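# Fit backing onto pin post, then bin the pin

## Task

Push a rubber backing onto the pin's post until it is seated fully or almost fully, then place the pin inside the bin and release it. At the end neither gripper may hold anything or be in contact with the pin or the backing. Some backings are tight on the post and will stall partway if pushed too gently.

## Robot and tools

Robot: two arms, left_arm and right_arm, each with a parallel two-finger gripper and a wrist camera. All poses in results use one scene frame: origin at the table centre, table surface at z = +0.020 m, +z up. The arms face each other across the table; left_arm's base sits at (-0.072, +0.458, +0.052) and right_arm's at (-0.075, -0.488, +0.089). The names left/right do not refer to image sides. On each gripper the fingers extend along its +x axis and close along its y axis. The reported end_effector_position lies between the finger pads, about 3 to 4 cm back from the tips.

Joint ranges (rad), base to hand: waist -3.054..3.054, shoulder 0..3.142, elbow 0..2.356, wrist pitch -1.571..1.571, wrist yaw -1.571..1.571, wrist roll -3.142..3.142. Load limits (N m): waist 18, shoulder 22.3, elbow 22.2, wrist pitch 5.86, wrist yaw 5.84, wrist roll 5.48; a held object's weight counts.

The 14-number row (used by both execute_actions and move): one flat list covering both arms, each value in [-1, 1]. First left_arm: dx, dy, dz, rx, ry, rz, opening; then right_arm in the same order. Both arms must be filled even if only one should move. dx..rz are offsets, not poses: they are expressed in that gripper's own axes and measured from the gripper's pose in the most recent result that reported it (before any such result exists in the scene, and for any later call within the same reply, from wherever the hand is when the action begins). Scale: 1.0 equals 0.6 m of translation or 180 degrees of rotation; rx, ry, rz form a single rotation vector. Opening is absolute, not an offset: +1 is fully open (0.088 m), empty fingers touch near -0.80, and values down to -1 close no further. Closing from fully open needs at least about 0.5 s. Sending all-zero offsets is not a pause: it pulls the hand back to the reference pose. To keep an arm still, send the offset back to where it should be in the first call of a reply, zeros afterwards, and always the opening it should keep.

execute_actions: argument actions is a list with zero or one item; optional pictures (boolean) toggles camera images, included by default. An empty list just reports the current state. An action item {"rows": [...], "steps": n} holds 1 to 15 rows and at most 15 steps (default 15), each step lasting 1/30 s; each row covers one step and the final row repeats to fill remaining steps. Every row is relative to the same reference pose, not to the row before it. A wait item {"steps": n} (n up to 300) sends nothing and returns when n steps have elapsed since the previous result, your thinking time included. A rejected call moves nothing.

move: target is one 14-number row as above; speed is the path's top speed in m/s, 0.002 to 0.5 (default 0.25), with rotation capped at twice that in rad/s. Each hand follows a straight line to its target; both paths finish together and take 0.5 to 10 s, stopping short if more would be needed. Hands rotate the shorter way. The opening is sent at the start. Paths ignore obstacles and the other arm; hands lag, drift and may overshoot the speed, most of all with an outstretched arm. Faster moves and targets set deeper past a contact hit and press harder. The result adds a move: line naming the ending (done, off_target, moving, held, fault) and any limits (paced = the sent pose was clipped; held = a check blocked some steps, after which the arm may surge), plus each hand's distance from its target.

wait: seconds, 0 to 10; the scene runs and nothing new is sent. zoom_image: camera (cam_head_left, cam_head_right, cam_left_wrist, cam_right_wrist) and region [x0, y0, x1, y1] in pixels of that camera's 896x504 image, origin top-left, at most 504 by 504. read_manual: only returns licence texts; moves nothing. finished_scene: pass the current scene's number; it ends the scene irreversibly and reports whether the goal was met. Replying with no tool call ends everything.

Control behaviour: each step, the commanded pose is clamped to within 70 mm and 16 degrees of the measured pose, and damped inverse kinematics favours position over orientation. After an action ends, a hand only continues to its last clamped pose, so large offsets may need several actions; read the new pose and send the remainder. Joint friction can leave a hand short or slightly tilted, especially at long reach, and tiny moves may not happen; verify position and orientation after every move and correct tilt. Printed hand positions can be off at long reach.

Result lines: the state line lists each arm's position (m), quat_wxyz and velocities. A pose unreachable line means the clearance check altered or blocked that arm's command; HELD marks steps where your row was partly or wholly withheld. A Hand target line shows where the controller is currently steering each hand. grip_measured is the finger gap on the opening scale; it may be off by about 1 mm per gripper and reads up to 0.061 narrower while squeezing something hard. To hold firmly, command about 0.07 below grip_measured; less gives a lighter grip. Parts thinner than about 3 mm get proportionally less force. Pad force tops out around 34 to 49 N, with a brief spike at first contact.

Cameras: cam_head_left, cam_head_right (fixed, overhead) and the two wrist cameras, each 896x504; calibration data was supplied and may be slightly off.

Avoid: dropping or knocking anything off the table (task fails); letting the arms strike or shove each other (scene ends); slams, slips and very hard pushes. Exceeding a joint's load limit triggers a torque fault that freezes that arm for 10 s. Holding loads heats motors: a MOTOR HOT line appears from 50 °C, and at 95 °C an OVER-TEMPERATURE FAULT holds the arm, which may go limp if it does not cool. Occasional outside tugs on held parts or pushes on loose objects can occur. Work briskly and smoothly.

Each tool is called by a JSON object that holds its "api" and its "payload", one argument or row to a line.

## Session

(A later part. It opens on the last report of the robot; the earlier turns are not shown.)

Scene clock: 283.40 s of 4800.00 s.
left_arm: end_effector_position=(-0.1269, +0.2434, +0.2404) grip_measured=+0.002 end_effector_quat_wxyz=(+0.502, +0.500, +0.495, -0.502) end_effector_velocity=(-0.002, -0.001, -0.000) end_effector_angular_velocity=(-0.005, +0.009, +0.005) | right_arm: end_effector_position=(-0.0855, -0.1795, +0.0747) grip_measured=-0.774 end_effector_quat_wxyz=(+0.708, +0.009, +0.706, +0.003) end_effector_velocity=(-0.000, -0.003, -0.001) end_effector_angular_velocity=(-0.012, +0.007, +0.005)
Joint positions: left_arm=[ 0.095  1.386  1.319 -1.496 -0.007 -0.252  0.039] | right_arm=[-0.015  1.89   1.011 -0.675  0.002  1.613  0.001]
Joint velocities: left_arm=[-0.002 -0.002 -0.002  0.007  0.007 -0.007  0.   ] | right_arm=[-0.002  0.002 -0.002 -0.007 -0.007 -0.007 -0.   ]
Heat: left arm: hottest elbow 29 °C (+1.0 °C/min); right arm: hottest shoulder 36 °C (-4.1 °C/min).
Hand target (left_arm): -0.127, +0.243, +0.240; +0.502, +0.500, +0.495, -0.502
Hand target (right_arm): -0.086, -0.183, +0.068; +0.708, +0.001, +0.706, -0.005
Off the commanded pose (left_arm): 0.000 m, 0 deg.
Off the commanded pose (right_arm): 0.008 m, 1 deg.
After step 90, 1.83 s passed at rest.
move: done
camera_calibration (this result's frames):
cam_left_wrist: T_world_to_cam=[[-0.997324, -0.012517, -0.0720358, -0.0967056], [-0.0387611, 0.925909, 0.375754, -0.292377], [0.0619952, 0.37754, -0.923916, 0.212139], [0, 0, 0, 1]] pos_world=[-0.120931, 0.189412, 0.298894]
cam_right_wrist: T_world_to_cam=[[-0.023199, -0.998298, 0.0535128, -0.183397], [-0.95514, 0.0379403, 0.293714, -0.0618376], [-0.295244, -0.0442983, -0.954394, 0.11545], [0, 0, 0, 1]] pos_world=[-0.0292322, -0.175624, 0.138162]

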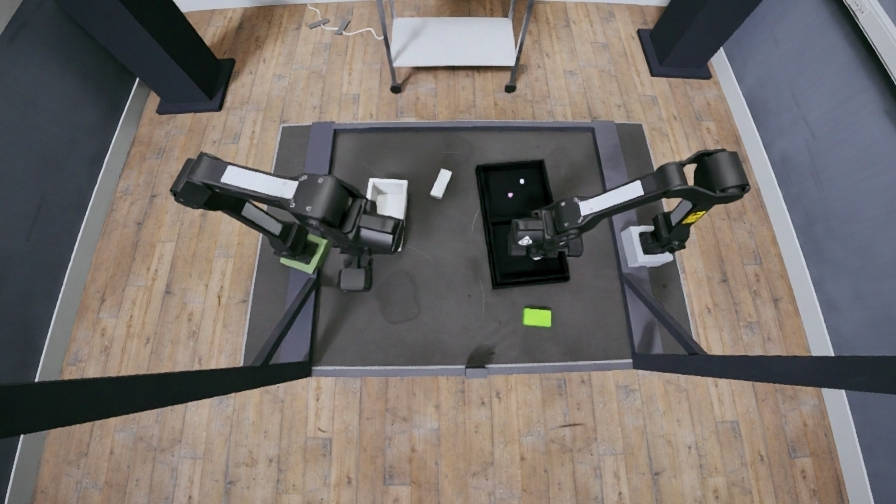

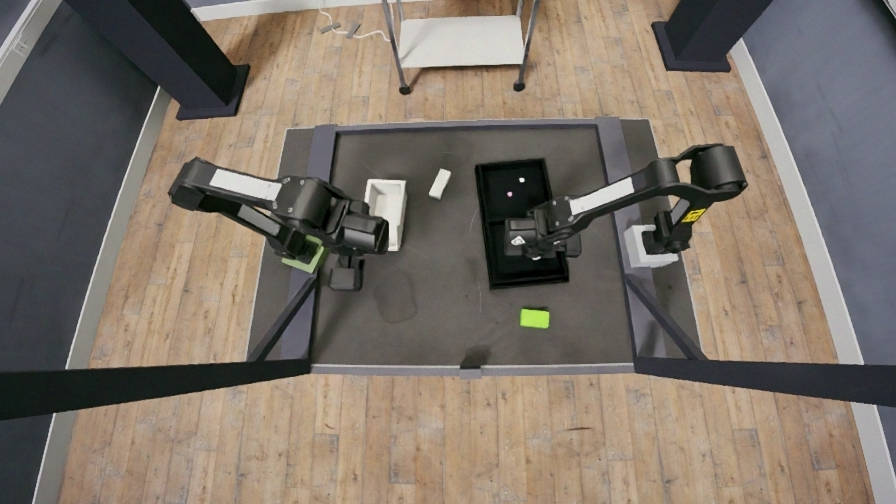

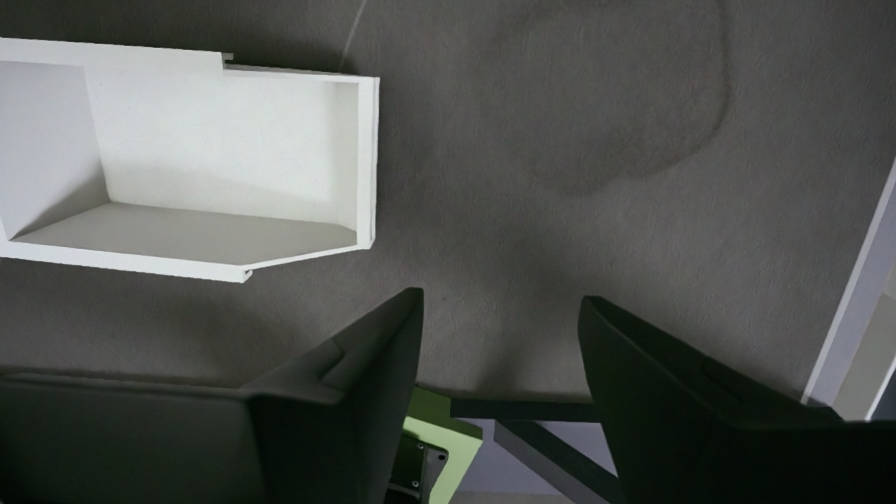

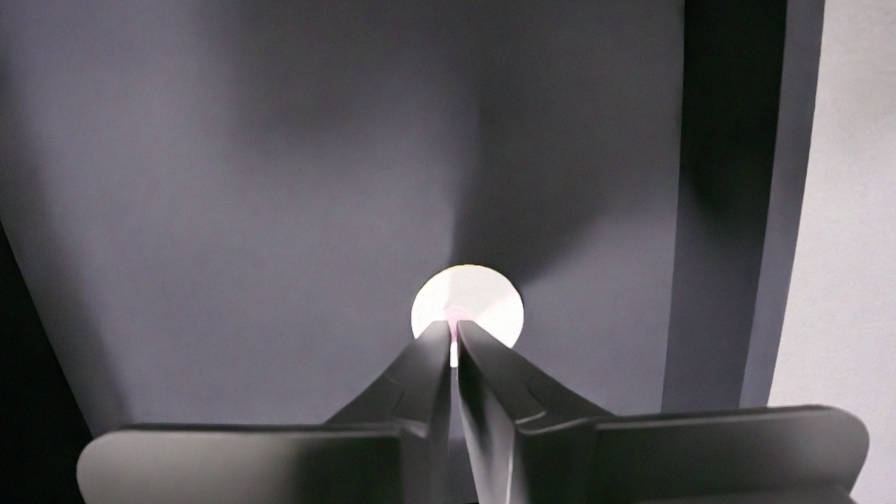

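{"api": "move", "payload": {
  "target": [0,0,0,0,0,0,0,-0.006,0,0,0,0,0,-0.38],
  "speed": 0.03
}}

{"api": "move", "payload": {
  "target": [0,0,0,0,0,0,0,0.025,-0.018,0.002,0,0,-0.012,-0.38],
  "speed": 0.02
}}

{"api": "zoom_image", "payload": {
  "camera": "cam_right_wrist",
  "region": [360,240,540,400]
}}

Scene clock: 291.03 s of 4800.00 s.
left_arm: end_effector_position=(-0.1269, +0.2434, +0.2404) grip_measured=+0.002 end_effector_quat_wxyz=(+0.502, +0.500, +0.495, -0.502) end_effector_velocity=(+0.004, +0.000, +0.001) end_effector_angular_velocity=(-0.003, -0.022, +0.010) | right_arm: end_effector_position=(-0.0854, -0.1809, +0.0755) grip_measured=-0.383 end_effector_quat_wxyz=(+0.708, +0.006, +0.706, +0.000) end_effector_velocity=(-0.002, -0.004, -0.001) end_effector_angular_velocity=(-0.013, +0.021, +0.005)
Joint positions: left_arm=[ 0.095  1.386  1.319 -1.496 -0.007 -0.252  0.039] | right_arm=[-0.015  1.889  1.013 -0.685  0.002  1.613  0.02 ]
Joint velocities: left_arm=[ 0.002 -0.002  0.002 -0.007 -0.022 -0.007 -0.   ] | right_arm=[-0.002 -0.002 -0.007 -0.007 -0.022 -0.007  0.   ]
Heat: left arm: hottest elbow 29 °C (+1.0 °C/min); right arm: hottest shoulder 36 °C (-4.0 °C/min).
Hand target (left_arm): -0.127, +0.243, +0.240; +0.502, +0.500, +0.495, -0.502
Hand target (right_arm): -0.085, -0.180, +0.078; +0.708, +0.009, +0.706, +0.002
Off the commanded pose (left_arm): 0.000 m, 0 deg.
Off the commanded pose (right_arm): 0.003 m, 0 deg.
After step 90, 3.93 s passed at rest.
move: done
camera_calibration (this result's frames):
cam_left_wrist: T_world_to_cam=[[-0.997324, -0.012517, -0.0720358, -0.0967056], [-0.0387611, 0.925909, 0.375754, -0.292377], [0.0619952, 0.37754, -0.923916, 0.212139], [0, 0, 0, 1]] pos_world=[-0.120931, 0.189412, 0.298894]
cam_right_wrist: T_world_to_cam=[[-0.0232122, -0.997907, 0.060357, -0.185301], [-0.955209, 0.0399543, 0.293224, -0.0615552], [-0.295022, -0.0508471, -0.954137, 0.114909], [0, 0, 0, 1]] pos_world=[-0.0291987, -0.176611, 0.138872]

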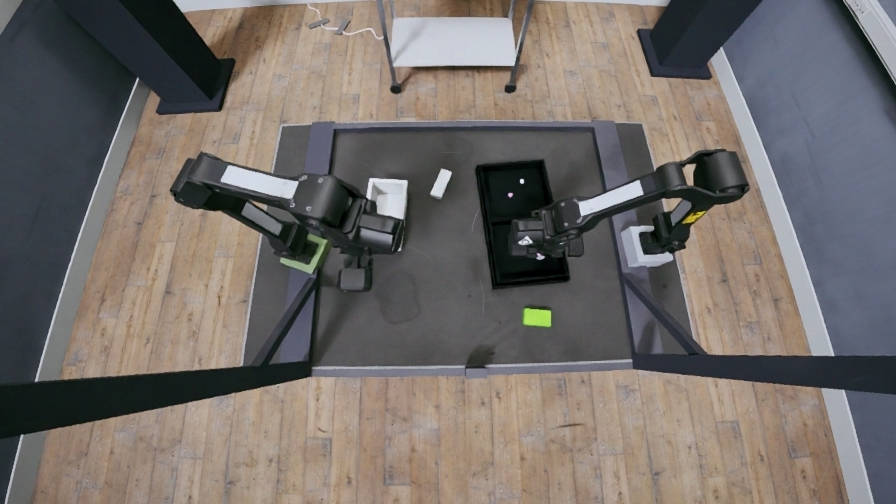

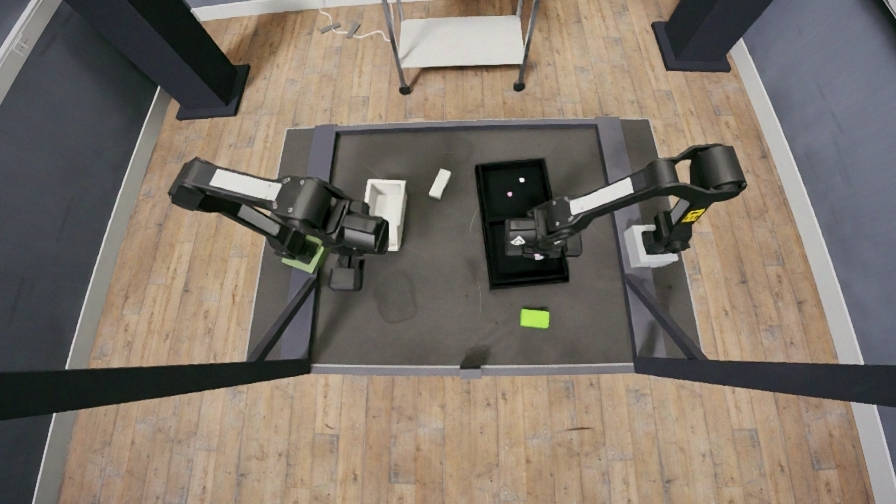

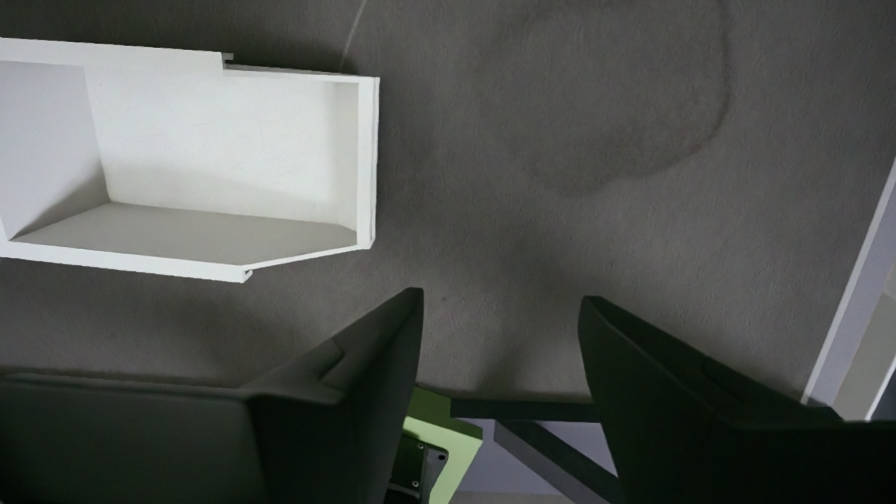

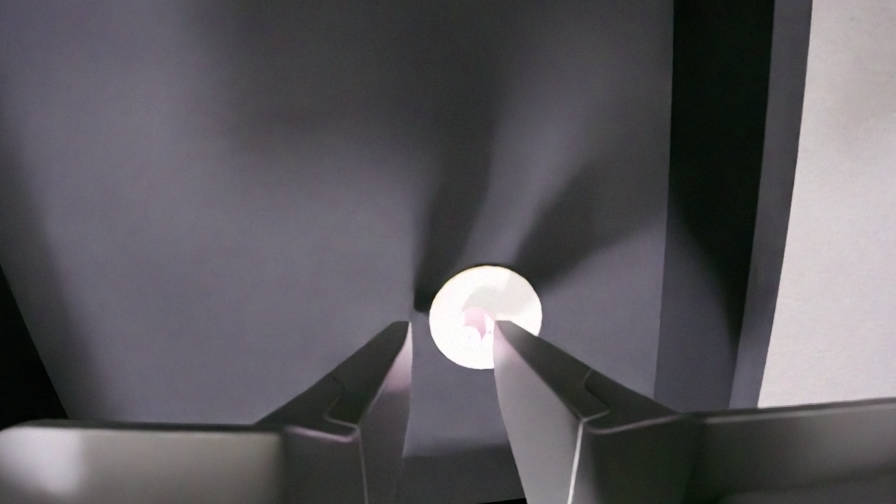

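Scene clock: 292.33 s of 4800.00 s.
left_arm: end_effector_position=(-0.1269, +0.2434, +0.2404) grip_measured=+0.002 end_effector_quat_wxyz=(+0.502, +0.500, +0.495, -0.502) end_effector_velocity=(+0.001, +0.002, -0.000) end_effector_angular_velocity=(+0.005, -0.009, +0.034) | right_arm: end_effector_position=(-0.0852, -0.1843, +0.0682) grip_measured=-0.382 end_effector_quat_wxyz=(+0.708, +0.004, +0.706, -0.002) end_effector_velocity=(-0.000, -0.003, +0.001) end_effector_angular_velocity=(-0.008, +0.007, +0.020)
Joint positions: left_arm=[ 0.095  1.386  1.319 -1.496 -0.007 -0.252  0.039] | right_arm=[-0.015  1.9    0.992 -0.66   0.002  1.613  0.02 ]
Joint velocities: left_arm=[-0.002 -0.002 -0.002 -0.007 -0.007 -0.037 -0.   ] | right_arm=[-0.002 -0.007 -0.007 -0.007 -0.007 -0.022  0.   ]
Heat: left arm: hottest elbow 29 °C (+1.0 °C/min); right arm: hottest shoulder 36 °C (-4.0 °C/min).
Hand target (left_arm): -0.127, +0.243, +0.240; +0.502, +0.500, +0.495, -0.502
Hand target (right_arm): -0.084, -0.192, +0.061; +0.708, -0.007, +0.706, -0.013
Off the commanded pose (left_arm): 0.000 m, 0 deg.
Off the commanded pose (right_arm): 0.011 m, 2 deg.
move: off_target (right_arm)
camera_calibration (this result's frames):
cam_left_wrist: T_world_to_cam=[[-0.997324, -0.012517, -0.0720358, -0.0967056], [-0.0387611, 0.925909, 0.375754, -0.292377], [0.0619952, 0.37754, -0.923916, 0.212139], [0, 0, 0, 1]] pos_world=[-0.120931, 0.189412, 0.298894]
cam_right_wrist: T_world_to_cam=[[-0.022845, -0.997529, 0.06644, -0.18851], [-0.955286, 0.0413777, 0.292775, -0.0588021], [-0.2948, -0.0567807, -0.95387, 0.106835], [0, 0, 0, 1]] pos_world=[-0.0289843, -0.179545, 0.131647]

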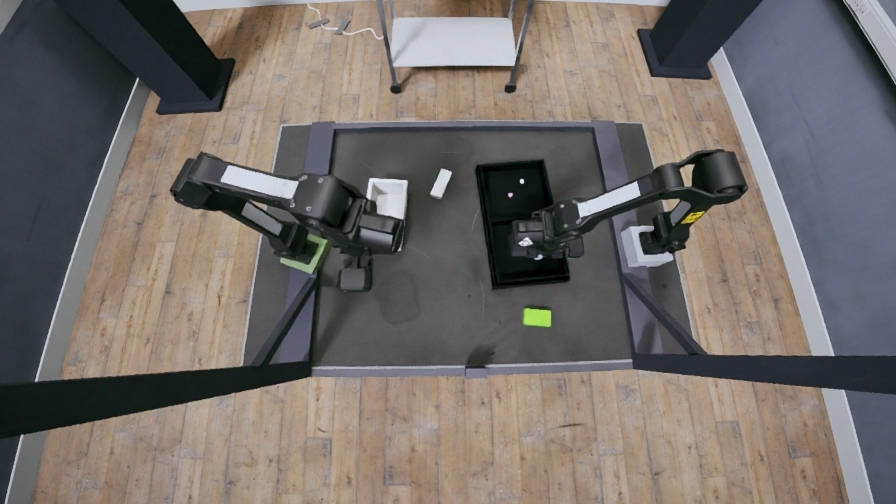

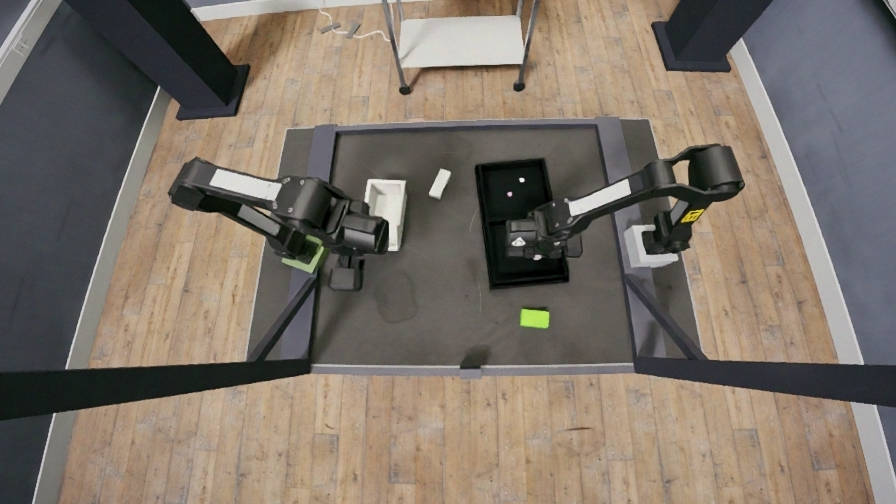

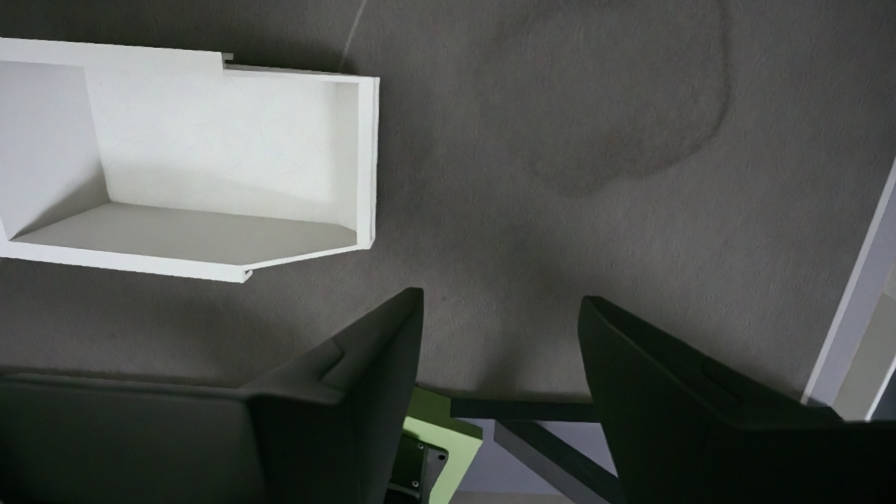

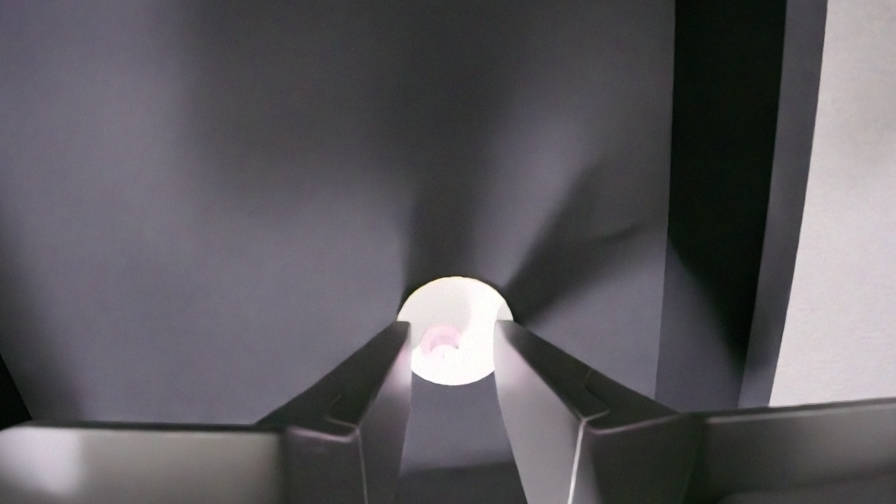

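Region (360, 240, 540, 400) of cam_right_wrist's 896x504 image, scaled by 2.800, with more detail than that image has.

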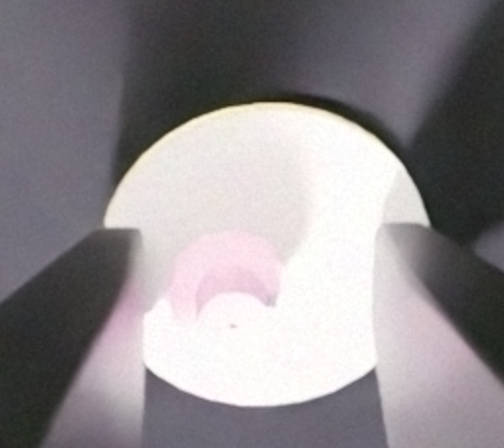

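{"api": "move", "payload": {
  "target": [0,0,0,0,0,0,0,-0.04,0.004,0.02,0,0,0,-0.38],
  "speed": 0.05
}}

{"api": "zoom_image", "payload": {
  "camera": "cam_right_wrist",
  "region": [380,260,520,400]
}}

{"api": "zoom_image", "payload": {
  "camera": "cam_head_right",
  "region": [510,235,570,285]
}}

Scene clock: 300.67 s of 4800.00 s.
left_arm: end_effector_position=(-0.1269, +0.2434, +0.2404) grip_measured=+0.002 end_effector_quat_wxyz=(+0.502, +0.500, +0.495, -0.502) end_effector_velocity=(+0.001, +0.002, -0.000) end_effector_angular_velocity=(+0.005, -0.009, +0.005) | right_arm: end_effector_position=(-0.0742, -0.1852, +0.0878) grip_measured=-0.382 end_effector_quat_wxyz=(+0.708, -0.001, +0.706, -0.007) end_effector_velocity=(-0.001, -0.005, +0.000) end_effector_angular_velocity=(-0.022, +0.022, -0.015)
Joint positions: left_arm=[ 0.095  1.386  1.319 -1.496 -0.007 -0.252  0.039] | right_arm=[-0.051  1.86   1.033 -0.754  0.002  1.576  0.02 ]
Joint velocities: left_arm=[-0.002 -0.002 -0.002 -0.007 -0.007 -0.007 -0.   ] | right_arm=[-0.007 -0.002 -0.002 -0.022 -0.022  0.007 -0.   ]
Heat: left arm: hottest elbow 29 °C (+0.0 °C/min); right arm: hottest shoulder 36 °C (-3.0 °C/min).
Hand target (left_arm): -0.127, +0.243, +0.240; +0.502, +0.500, +0.495, -0.502
Hand target (right_arm): -0.073, -0.182, +0.092; +0.708, +0.004, +0.706, -0.002
Off the commanded pose (left_arm): 0.000 m, 0 deg.
Off the commanded pose (right_arm): 0.006 m, 1 deg.
After step 90, 4.47 s passed at rest.
move: done
camera_calibration (this result's frames):
cam_left_wrist: T_world_to_cam=[[-0.997324, -0.012517, -0.0720358, -0.0967056], [-0.0387611, 0.925909, 0.375754, -0.292377], [0.0619952, 0.37754, -0.923916, 0.212139], [0, 0, 0, 1]] pos_world=[-0.120931, 0.189412, 0.298894]
cam_right_wrist: T_world_to_cam=[[-0.0228502, -0.996546, 0.0798339, -0.191425], [-0.955308, 0.0453064, 0.292119, -0.0531835], [-0.294727, -0.0695911, -0.953044, 0.126245], [0, 0, 0, 1]] pos_world=[-0.017973, -0.179569, 0.151135]

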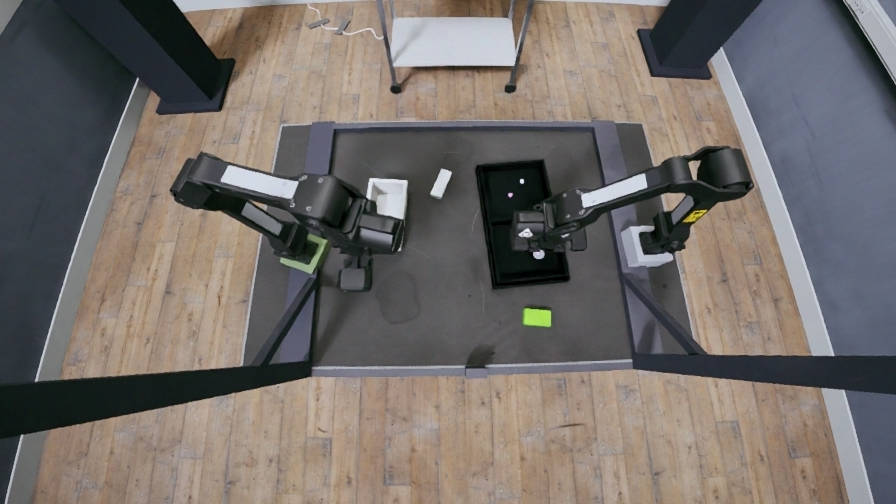

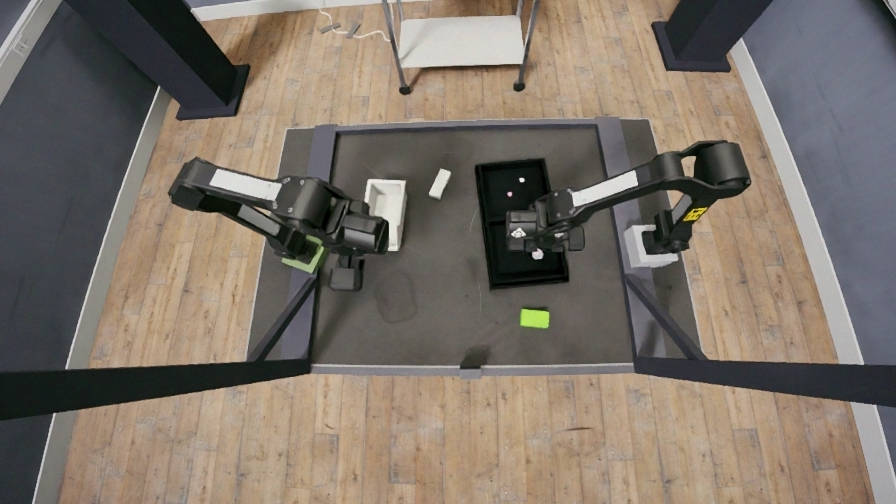

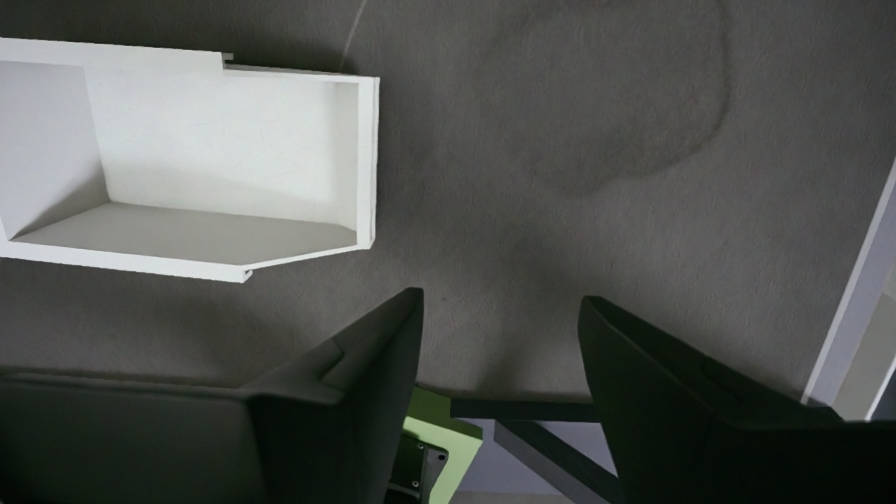

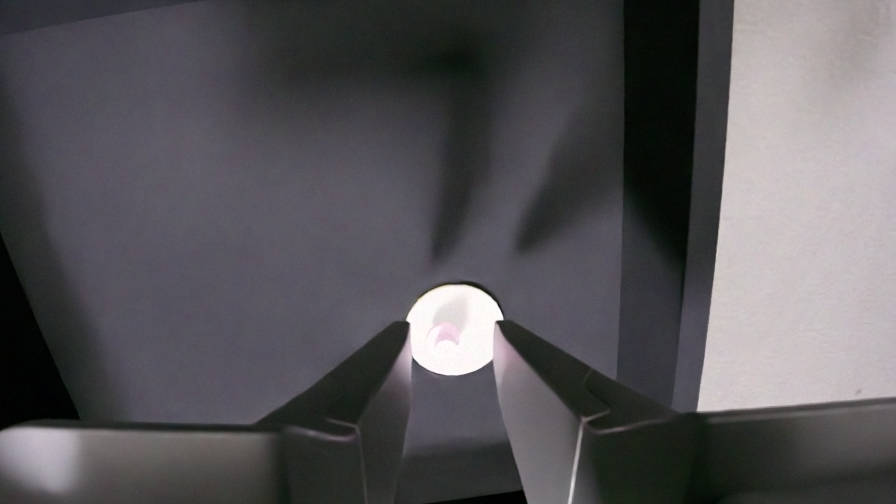

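Region (380, 260, 520, 400) of cam_right_wrist's 896x504 image, scaled by 3.600, with more detail than that image has.

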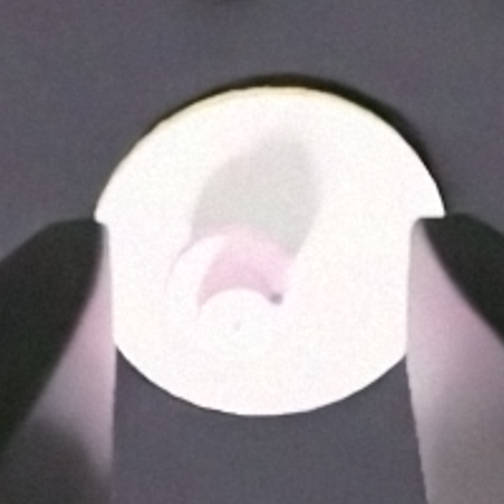

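Region (510, 235, 570, 285) of cam_head_right's 896x504 image, scaled by 8.400, with more detail than that image has.

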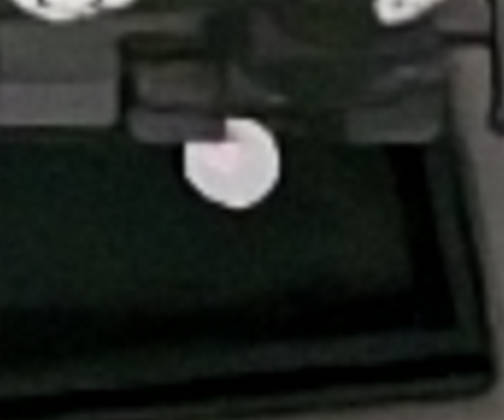

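{"api": "move", "payload": {
  "target": [0,0,0,0,0,0,0,0.02,0,-0.024,0,0,0,-0.55],
  "speed": 0.04
}}

{"api": "zoom_image", "payload": {
  "camera": "cam_right_wrist",
  "region": [380,260,520,400]
}}

Scene clock: 308.73 s of 4800.00 s.
left_arm: end_effector_position=(-0.1269, +0.2434, +0.2404) grip_measured=+0.002 end_effector_quat_wxyz=(+0.502, +0.500, +0.495, -0.502) end_effector_velocity=(+0.002, +0.005, -0.001) end_effector_angular_velocity=(+0.024, -0.014, +0.005) | right_arm: end_effector_position=(-0.0877, -0.1808, +0.0816) grip_measured=-0.548 end_effector_quat_wxyz=(+0.708, +0.006, +0.706, +0.000) end_effector_velocity=(-0.000, -0.002, +0.000) end_effector_angular_velocity=(-0.008, +0.007, -0.010)
Joint positions: left_arm=[ 0.095  1.386  1.319 -1.496 -0.007 -0.252  0.039] | right_arm=[-0.008  1.875  1.024 -0.71   0.002  1.62   0.012]
Joint velocities: left_arm=[-0.002  0.002 -0.002 -0.022 -0.007 -0.007 -0.   ] | right_arm=[-0.002 -0.002 -0.002 -0.007 -0.007  0.007 -0.   ]
Heat: left arm: hottest elbow 29 °C (+0.0 °C/min); right arm: hottest shoulder 37 °C (-1.0 °C/min).
Hand target (left_arm): -0.127, +0.243, +0.240; +0.502, +0.500, +0.495, -0.502
Hand target (right_arm): -0.089, -0.185, +0.076; +0.708, -0.001, +0.706, -0.006
Off the commanded pose (left_arm): 0.000 m, 0 deg.
Off the commanded pose (right_arm): 0.007 m, 1 deg.
After step 90, 4.27 s passed at rest.
move: done
camera_calibration (this result's frames):
cam_left_wrist: T_world_to_cam=[[-0.997324, -0.012517, -0.0720358, -0.0967056], [-0.0387611, 0.925909, 0.375754, -0.292377], [0.0619952, 0.37754, -0.923916, 0.212139], [0, 0, 0, 1]] pos_world=[-0.120931, 0.189412, 0.298894]
cam_right_wrist: T_world_to_cam=[[-0.022447, -0.997925, 0.0603453, -0.185541], [-0.955221, 0.0392214, 0.293282, -0.0656476], [-0.29504, -0.0510598, -0.95412, 0.120117], [0, 0, 0, 1]] pos_world=[-0.0314335, -0.176449, 0.145056]

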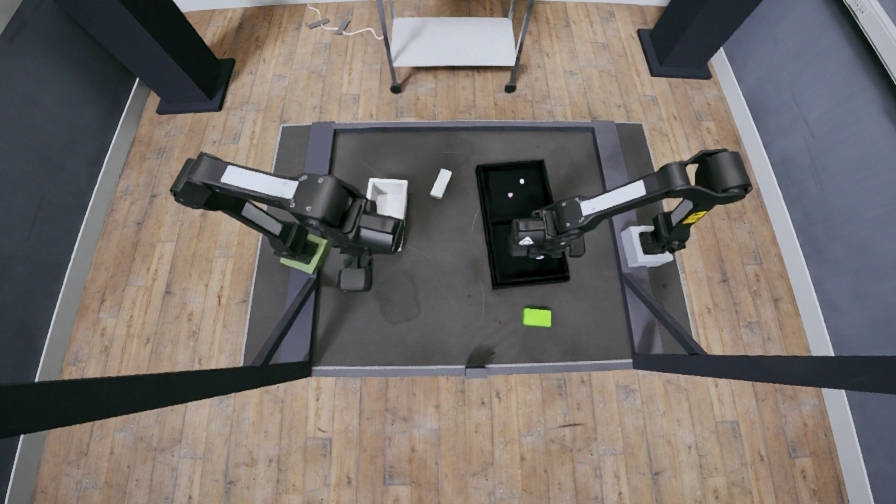

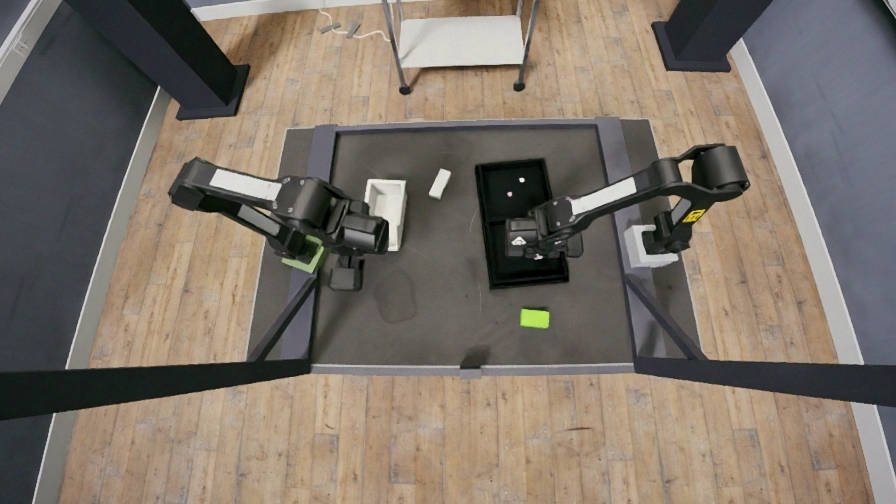

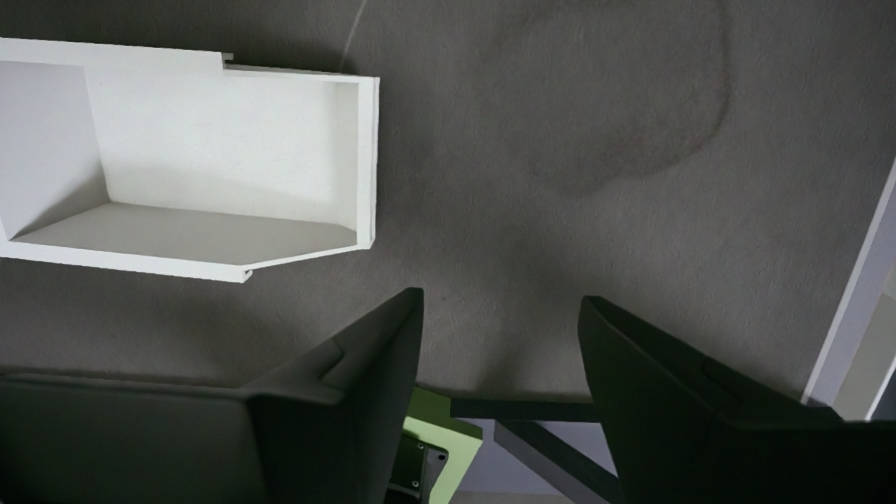

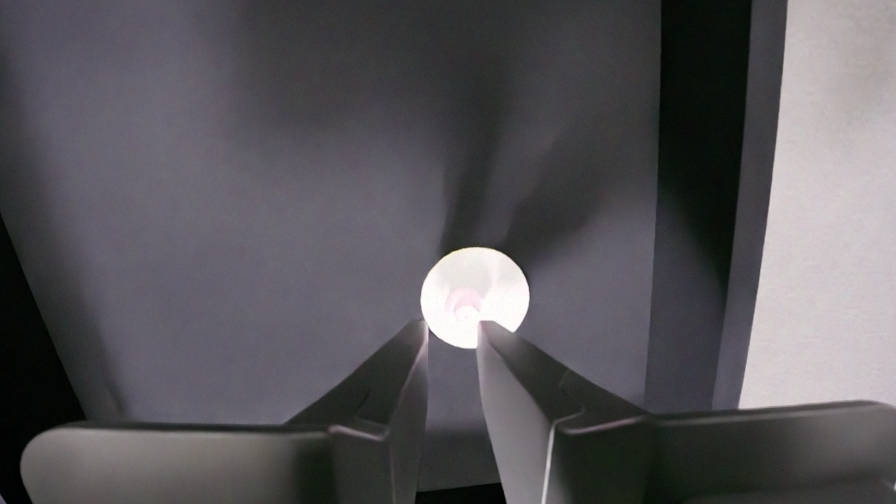

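Region (380, 260, 520, 400) of cam_right_wrist's 896x504 image, scaled by 3.600, with more detail than that image has.

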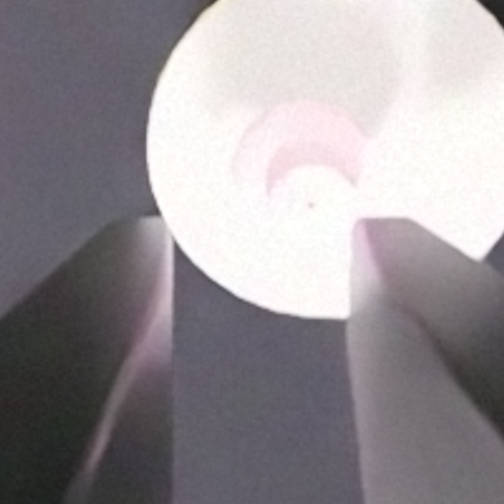

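{"api": "move", "payload": {
  "target": [0,0,0,0,0,0,0,0.008,-0.013,0.004,0,0,-0.008,-0.55],
  "speed": 0.03
}}

{"api": "zoom_image", "payload": {
  "camera": "cam_right_wrist",
  "region": [380,260,520,400]
}}

Scene clock: 314.13 s of 4800.00 s.
left_arm: end_effector_position=(-0.1269, +0.2434, +0.2404) grip_measured=+0.002 end_effector_quat_wxyz=(+0.502, +0.500, +0.495, -0.502) end_effector_velocity=(+0.000, -0.002, +0.001) end_effector_angular_velocity=(-0.014, -0.004, +0.005) | right_arm: end_effector_position=(-0.0863, -0.1840, +0.0796) grip_measured=-0.548 end_effector_quat_wxyz=(+0.708, +0.003, +0.706, -0.003) end_effector_velocity=(-0.002, -0.004, -0.001) end_effector_angular_velocity=(-0.013, +0.022, +0.005)
Joint positions: left_arm=[ 0.095  1.386  1.319 -1.496 -0.007 -0.252  0.039] | right_arm=[-0.012  1.876  1.015 -0.71   0.002  1.616  0.012]
Joint velocities: left_arm=[-0.002 -0.002  0.002  0.007 -0.007 -0.007 -0.   ] | right_arm=[-0.002 -0.002 -0.007 -0.007 -0.022 -0.007  0.   ]
Heat: left arm: hottest elbow 29 °C (+0.0 °C/min); right arm: hottest shoulder 37 °C (-1.0 °C/min).
Hand target (left_arm): -0.127, +0.243, +0.240; +0.502, +0.500, +0.495, -0.502
Hand target (right_arm): -0.085, -0.188, +0.077; +0.708, -0.003, +0.706, -0.008
Off the commanded pose (left_arm): 0.000 m, 0 deg.
Off the commanded pose (right_arm): 0.005 m, 1 deg.
After step 90, 1.67 s passed at rest.
move: done
camera_calibration (this result's frames):
cam_left_wrist: T_world_to_cam=[[-0.997324, -0.012517, -0.0720358, -0.0967056], [-0.0387611, 0.925909, 0.375754, -0.292377], [0.0619952, 0.37754, -0.923916, 0.212139], [0, 0, 0, 1]] pos_world=[-0.120931, 0.189412, 0.298894]
cam_right_wrist: T_world_to_cam=[[-0.0224724, -0.997304, 0.0698526, -0.189253], [-0.955336, 0.0420153, 0.292521, -0.0630118], [-0.294667, -0.060159, -0.953705, 0.116753], [0, 0, 0, 1]] pos_world=[-0.0300471, -0.179071, 0.143]

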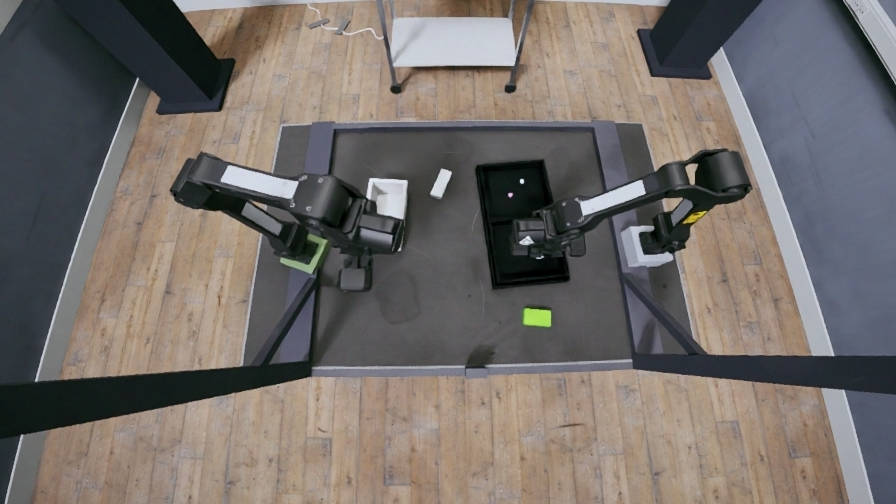

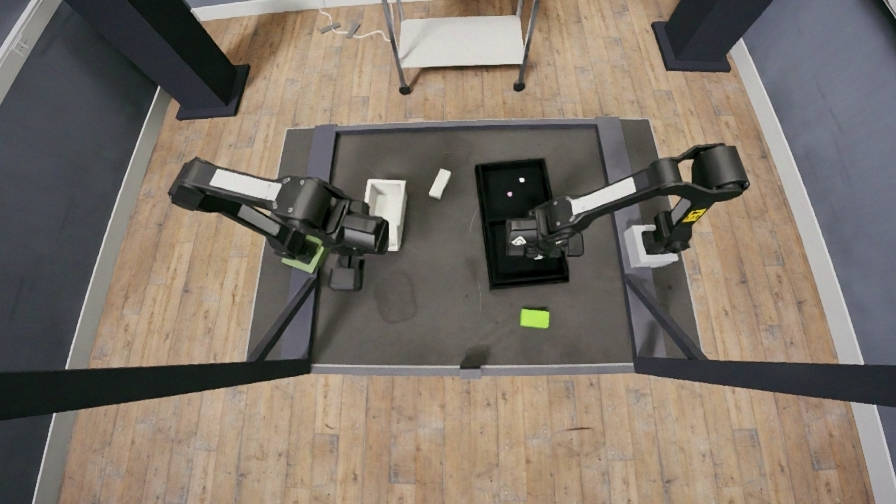

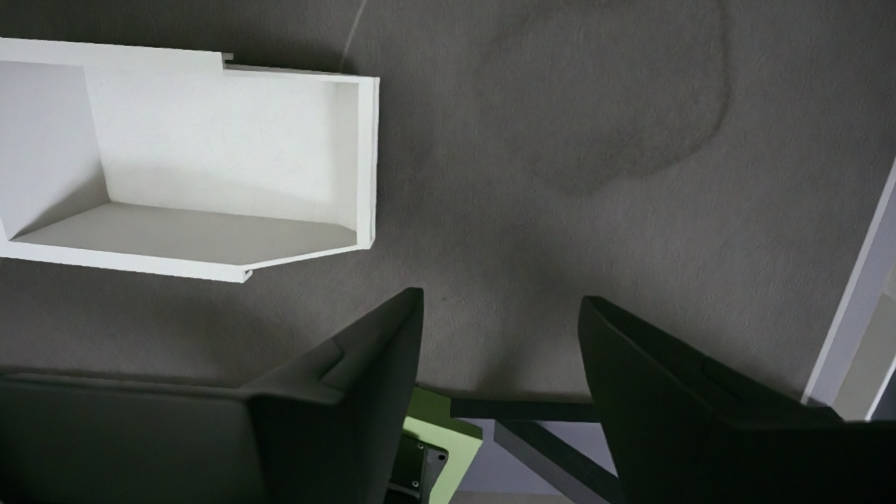

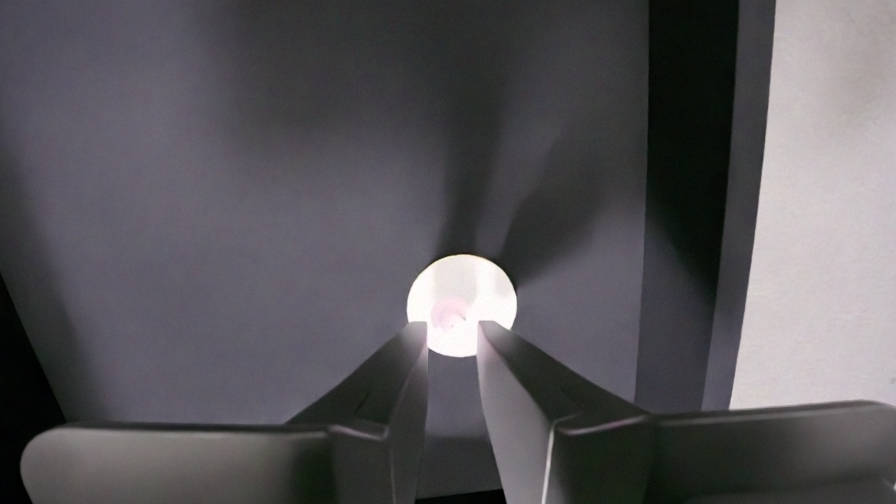

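Region (380, 260, 520, 400) of cam_right_wrist's 896x504 image, scaled by 3.600, with more detail than that image has.

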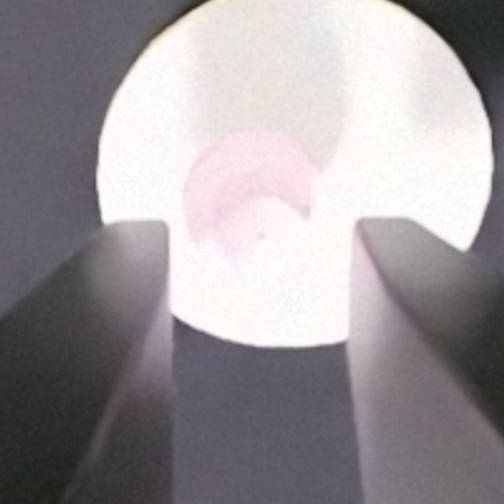

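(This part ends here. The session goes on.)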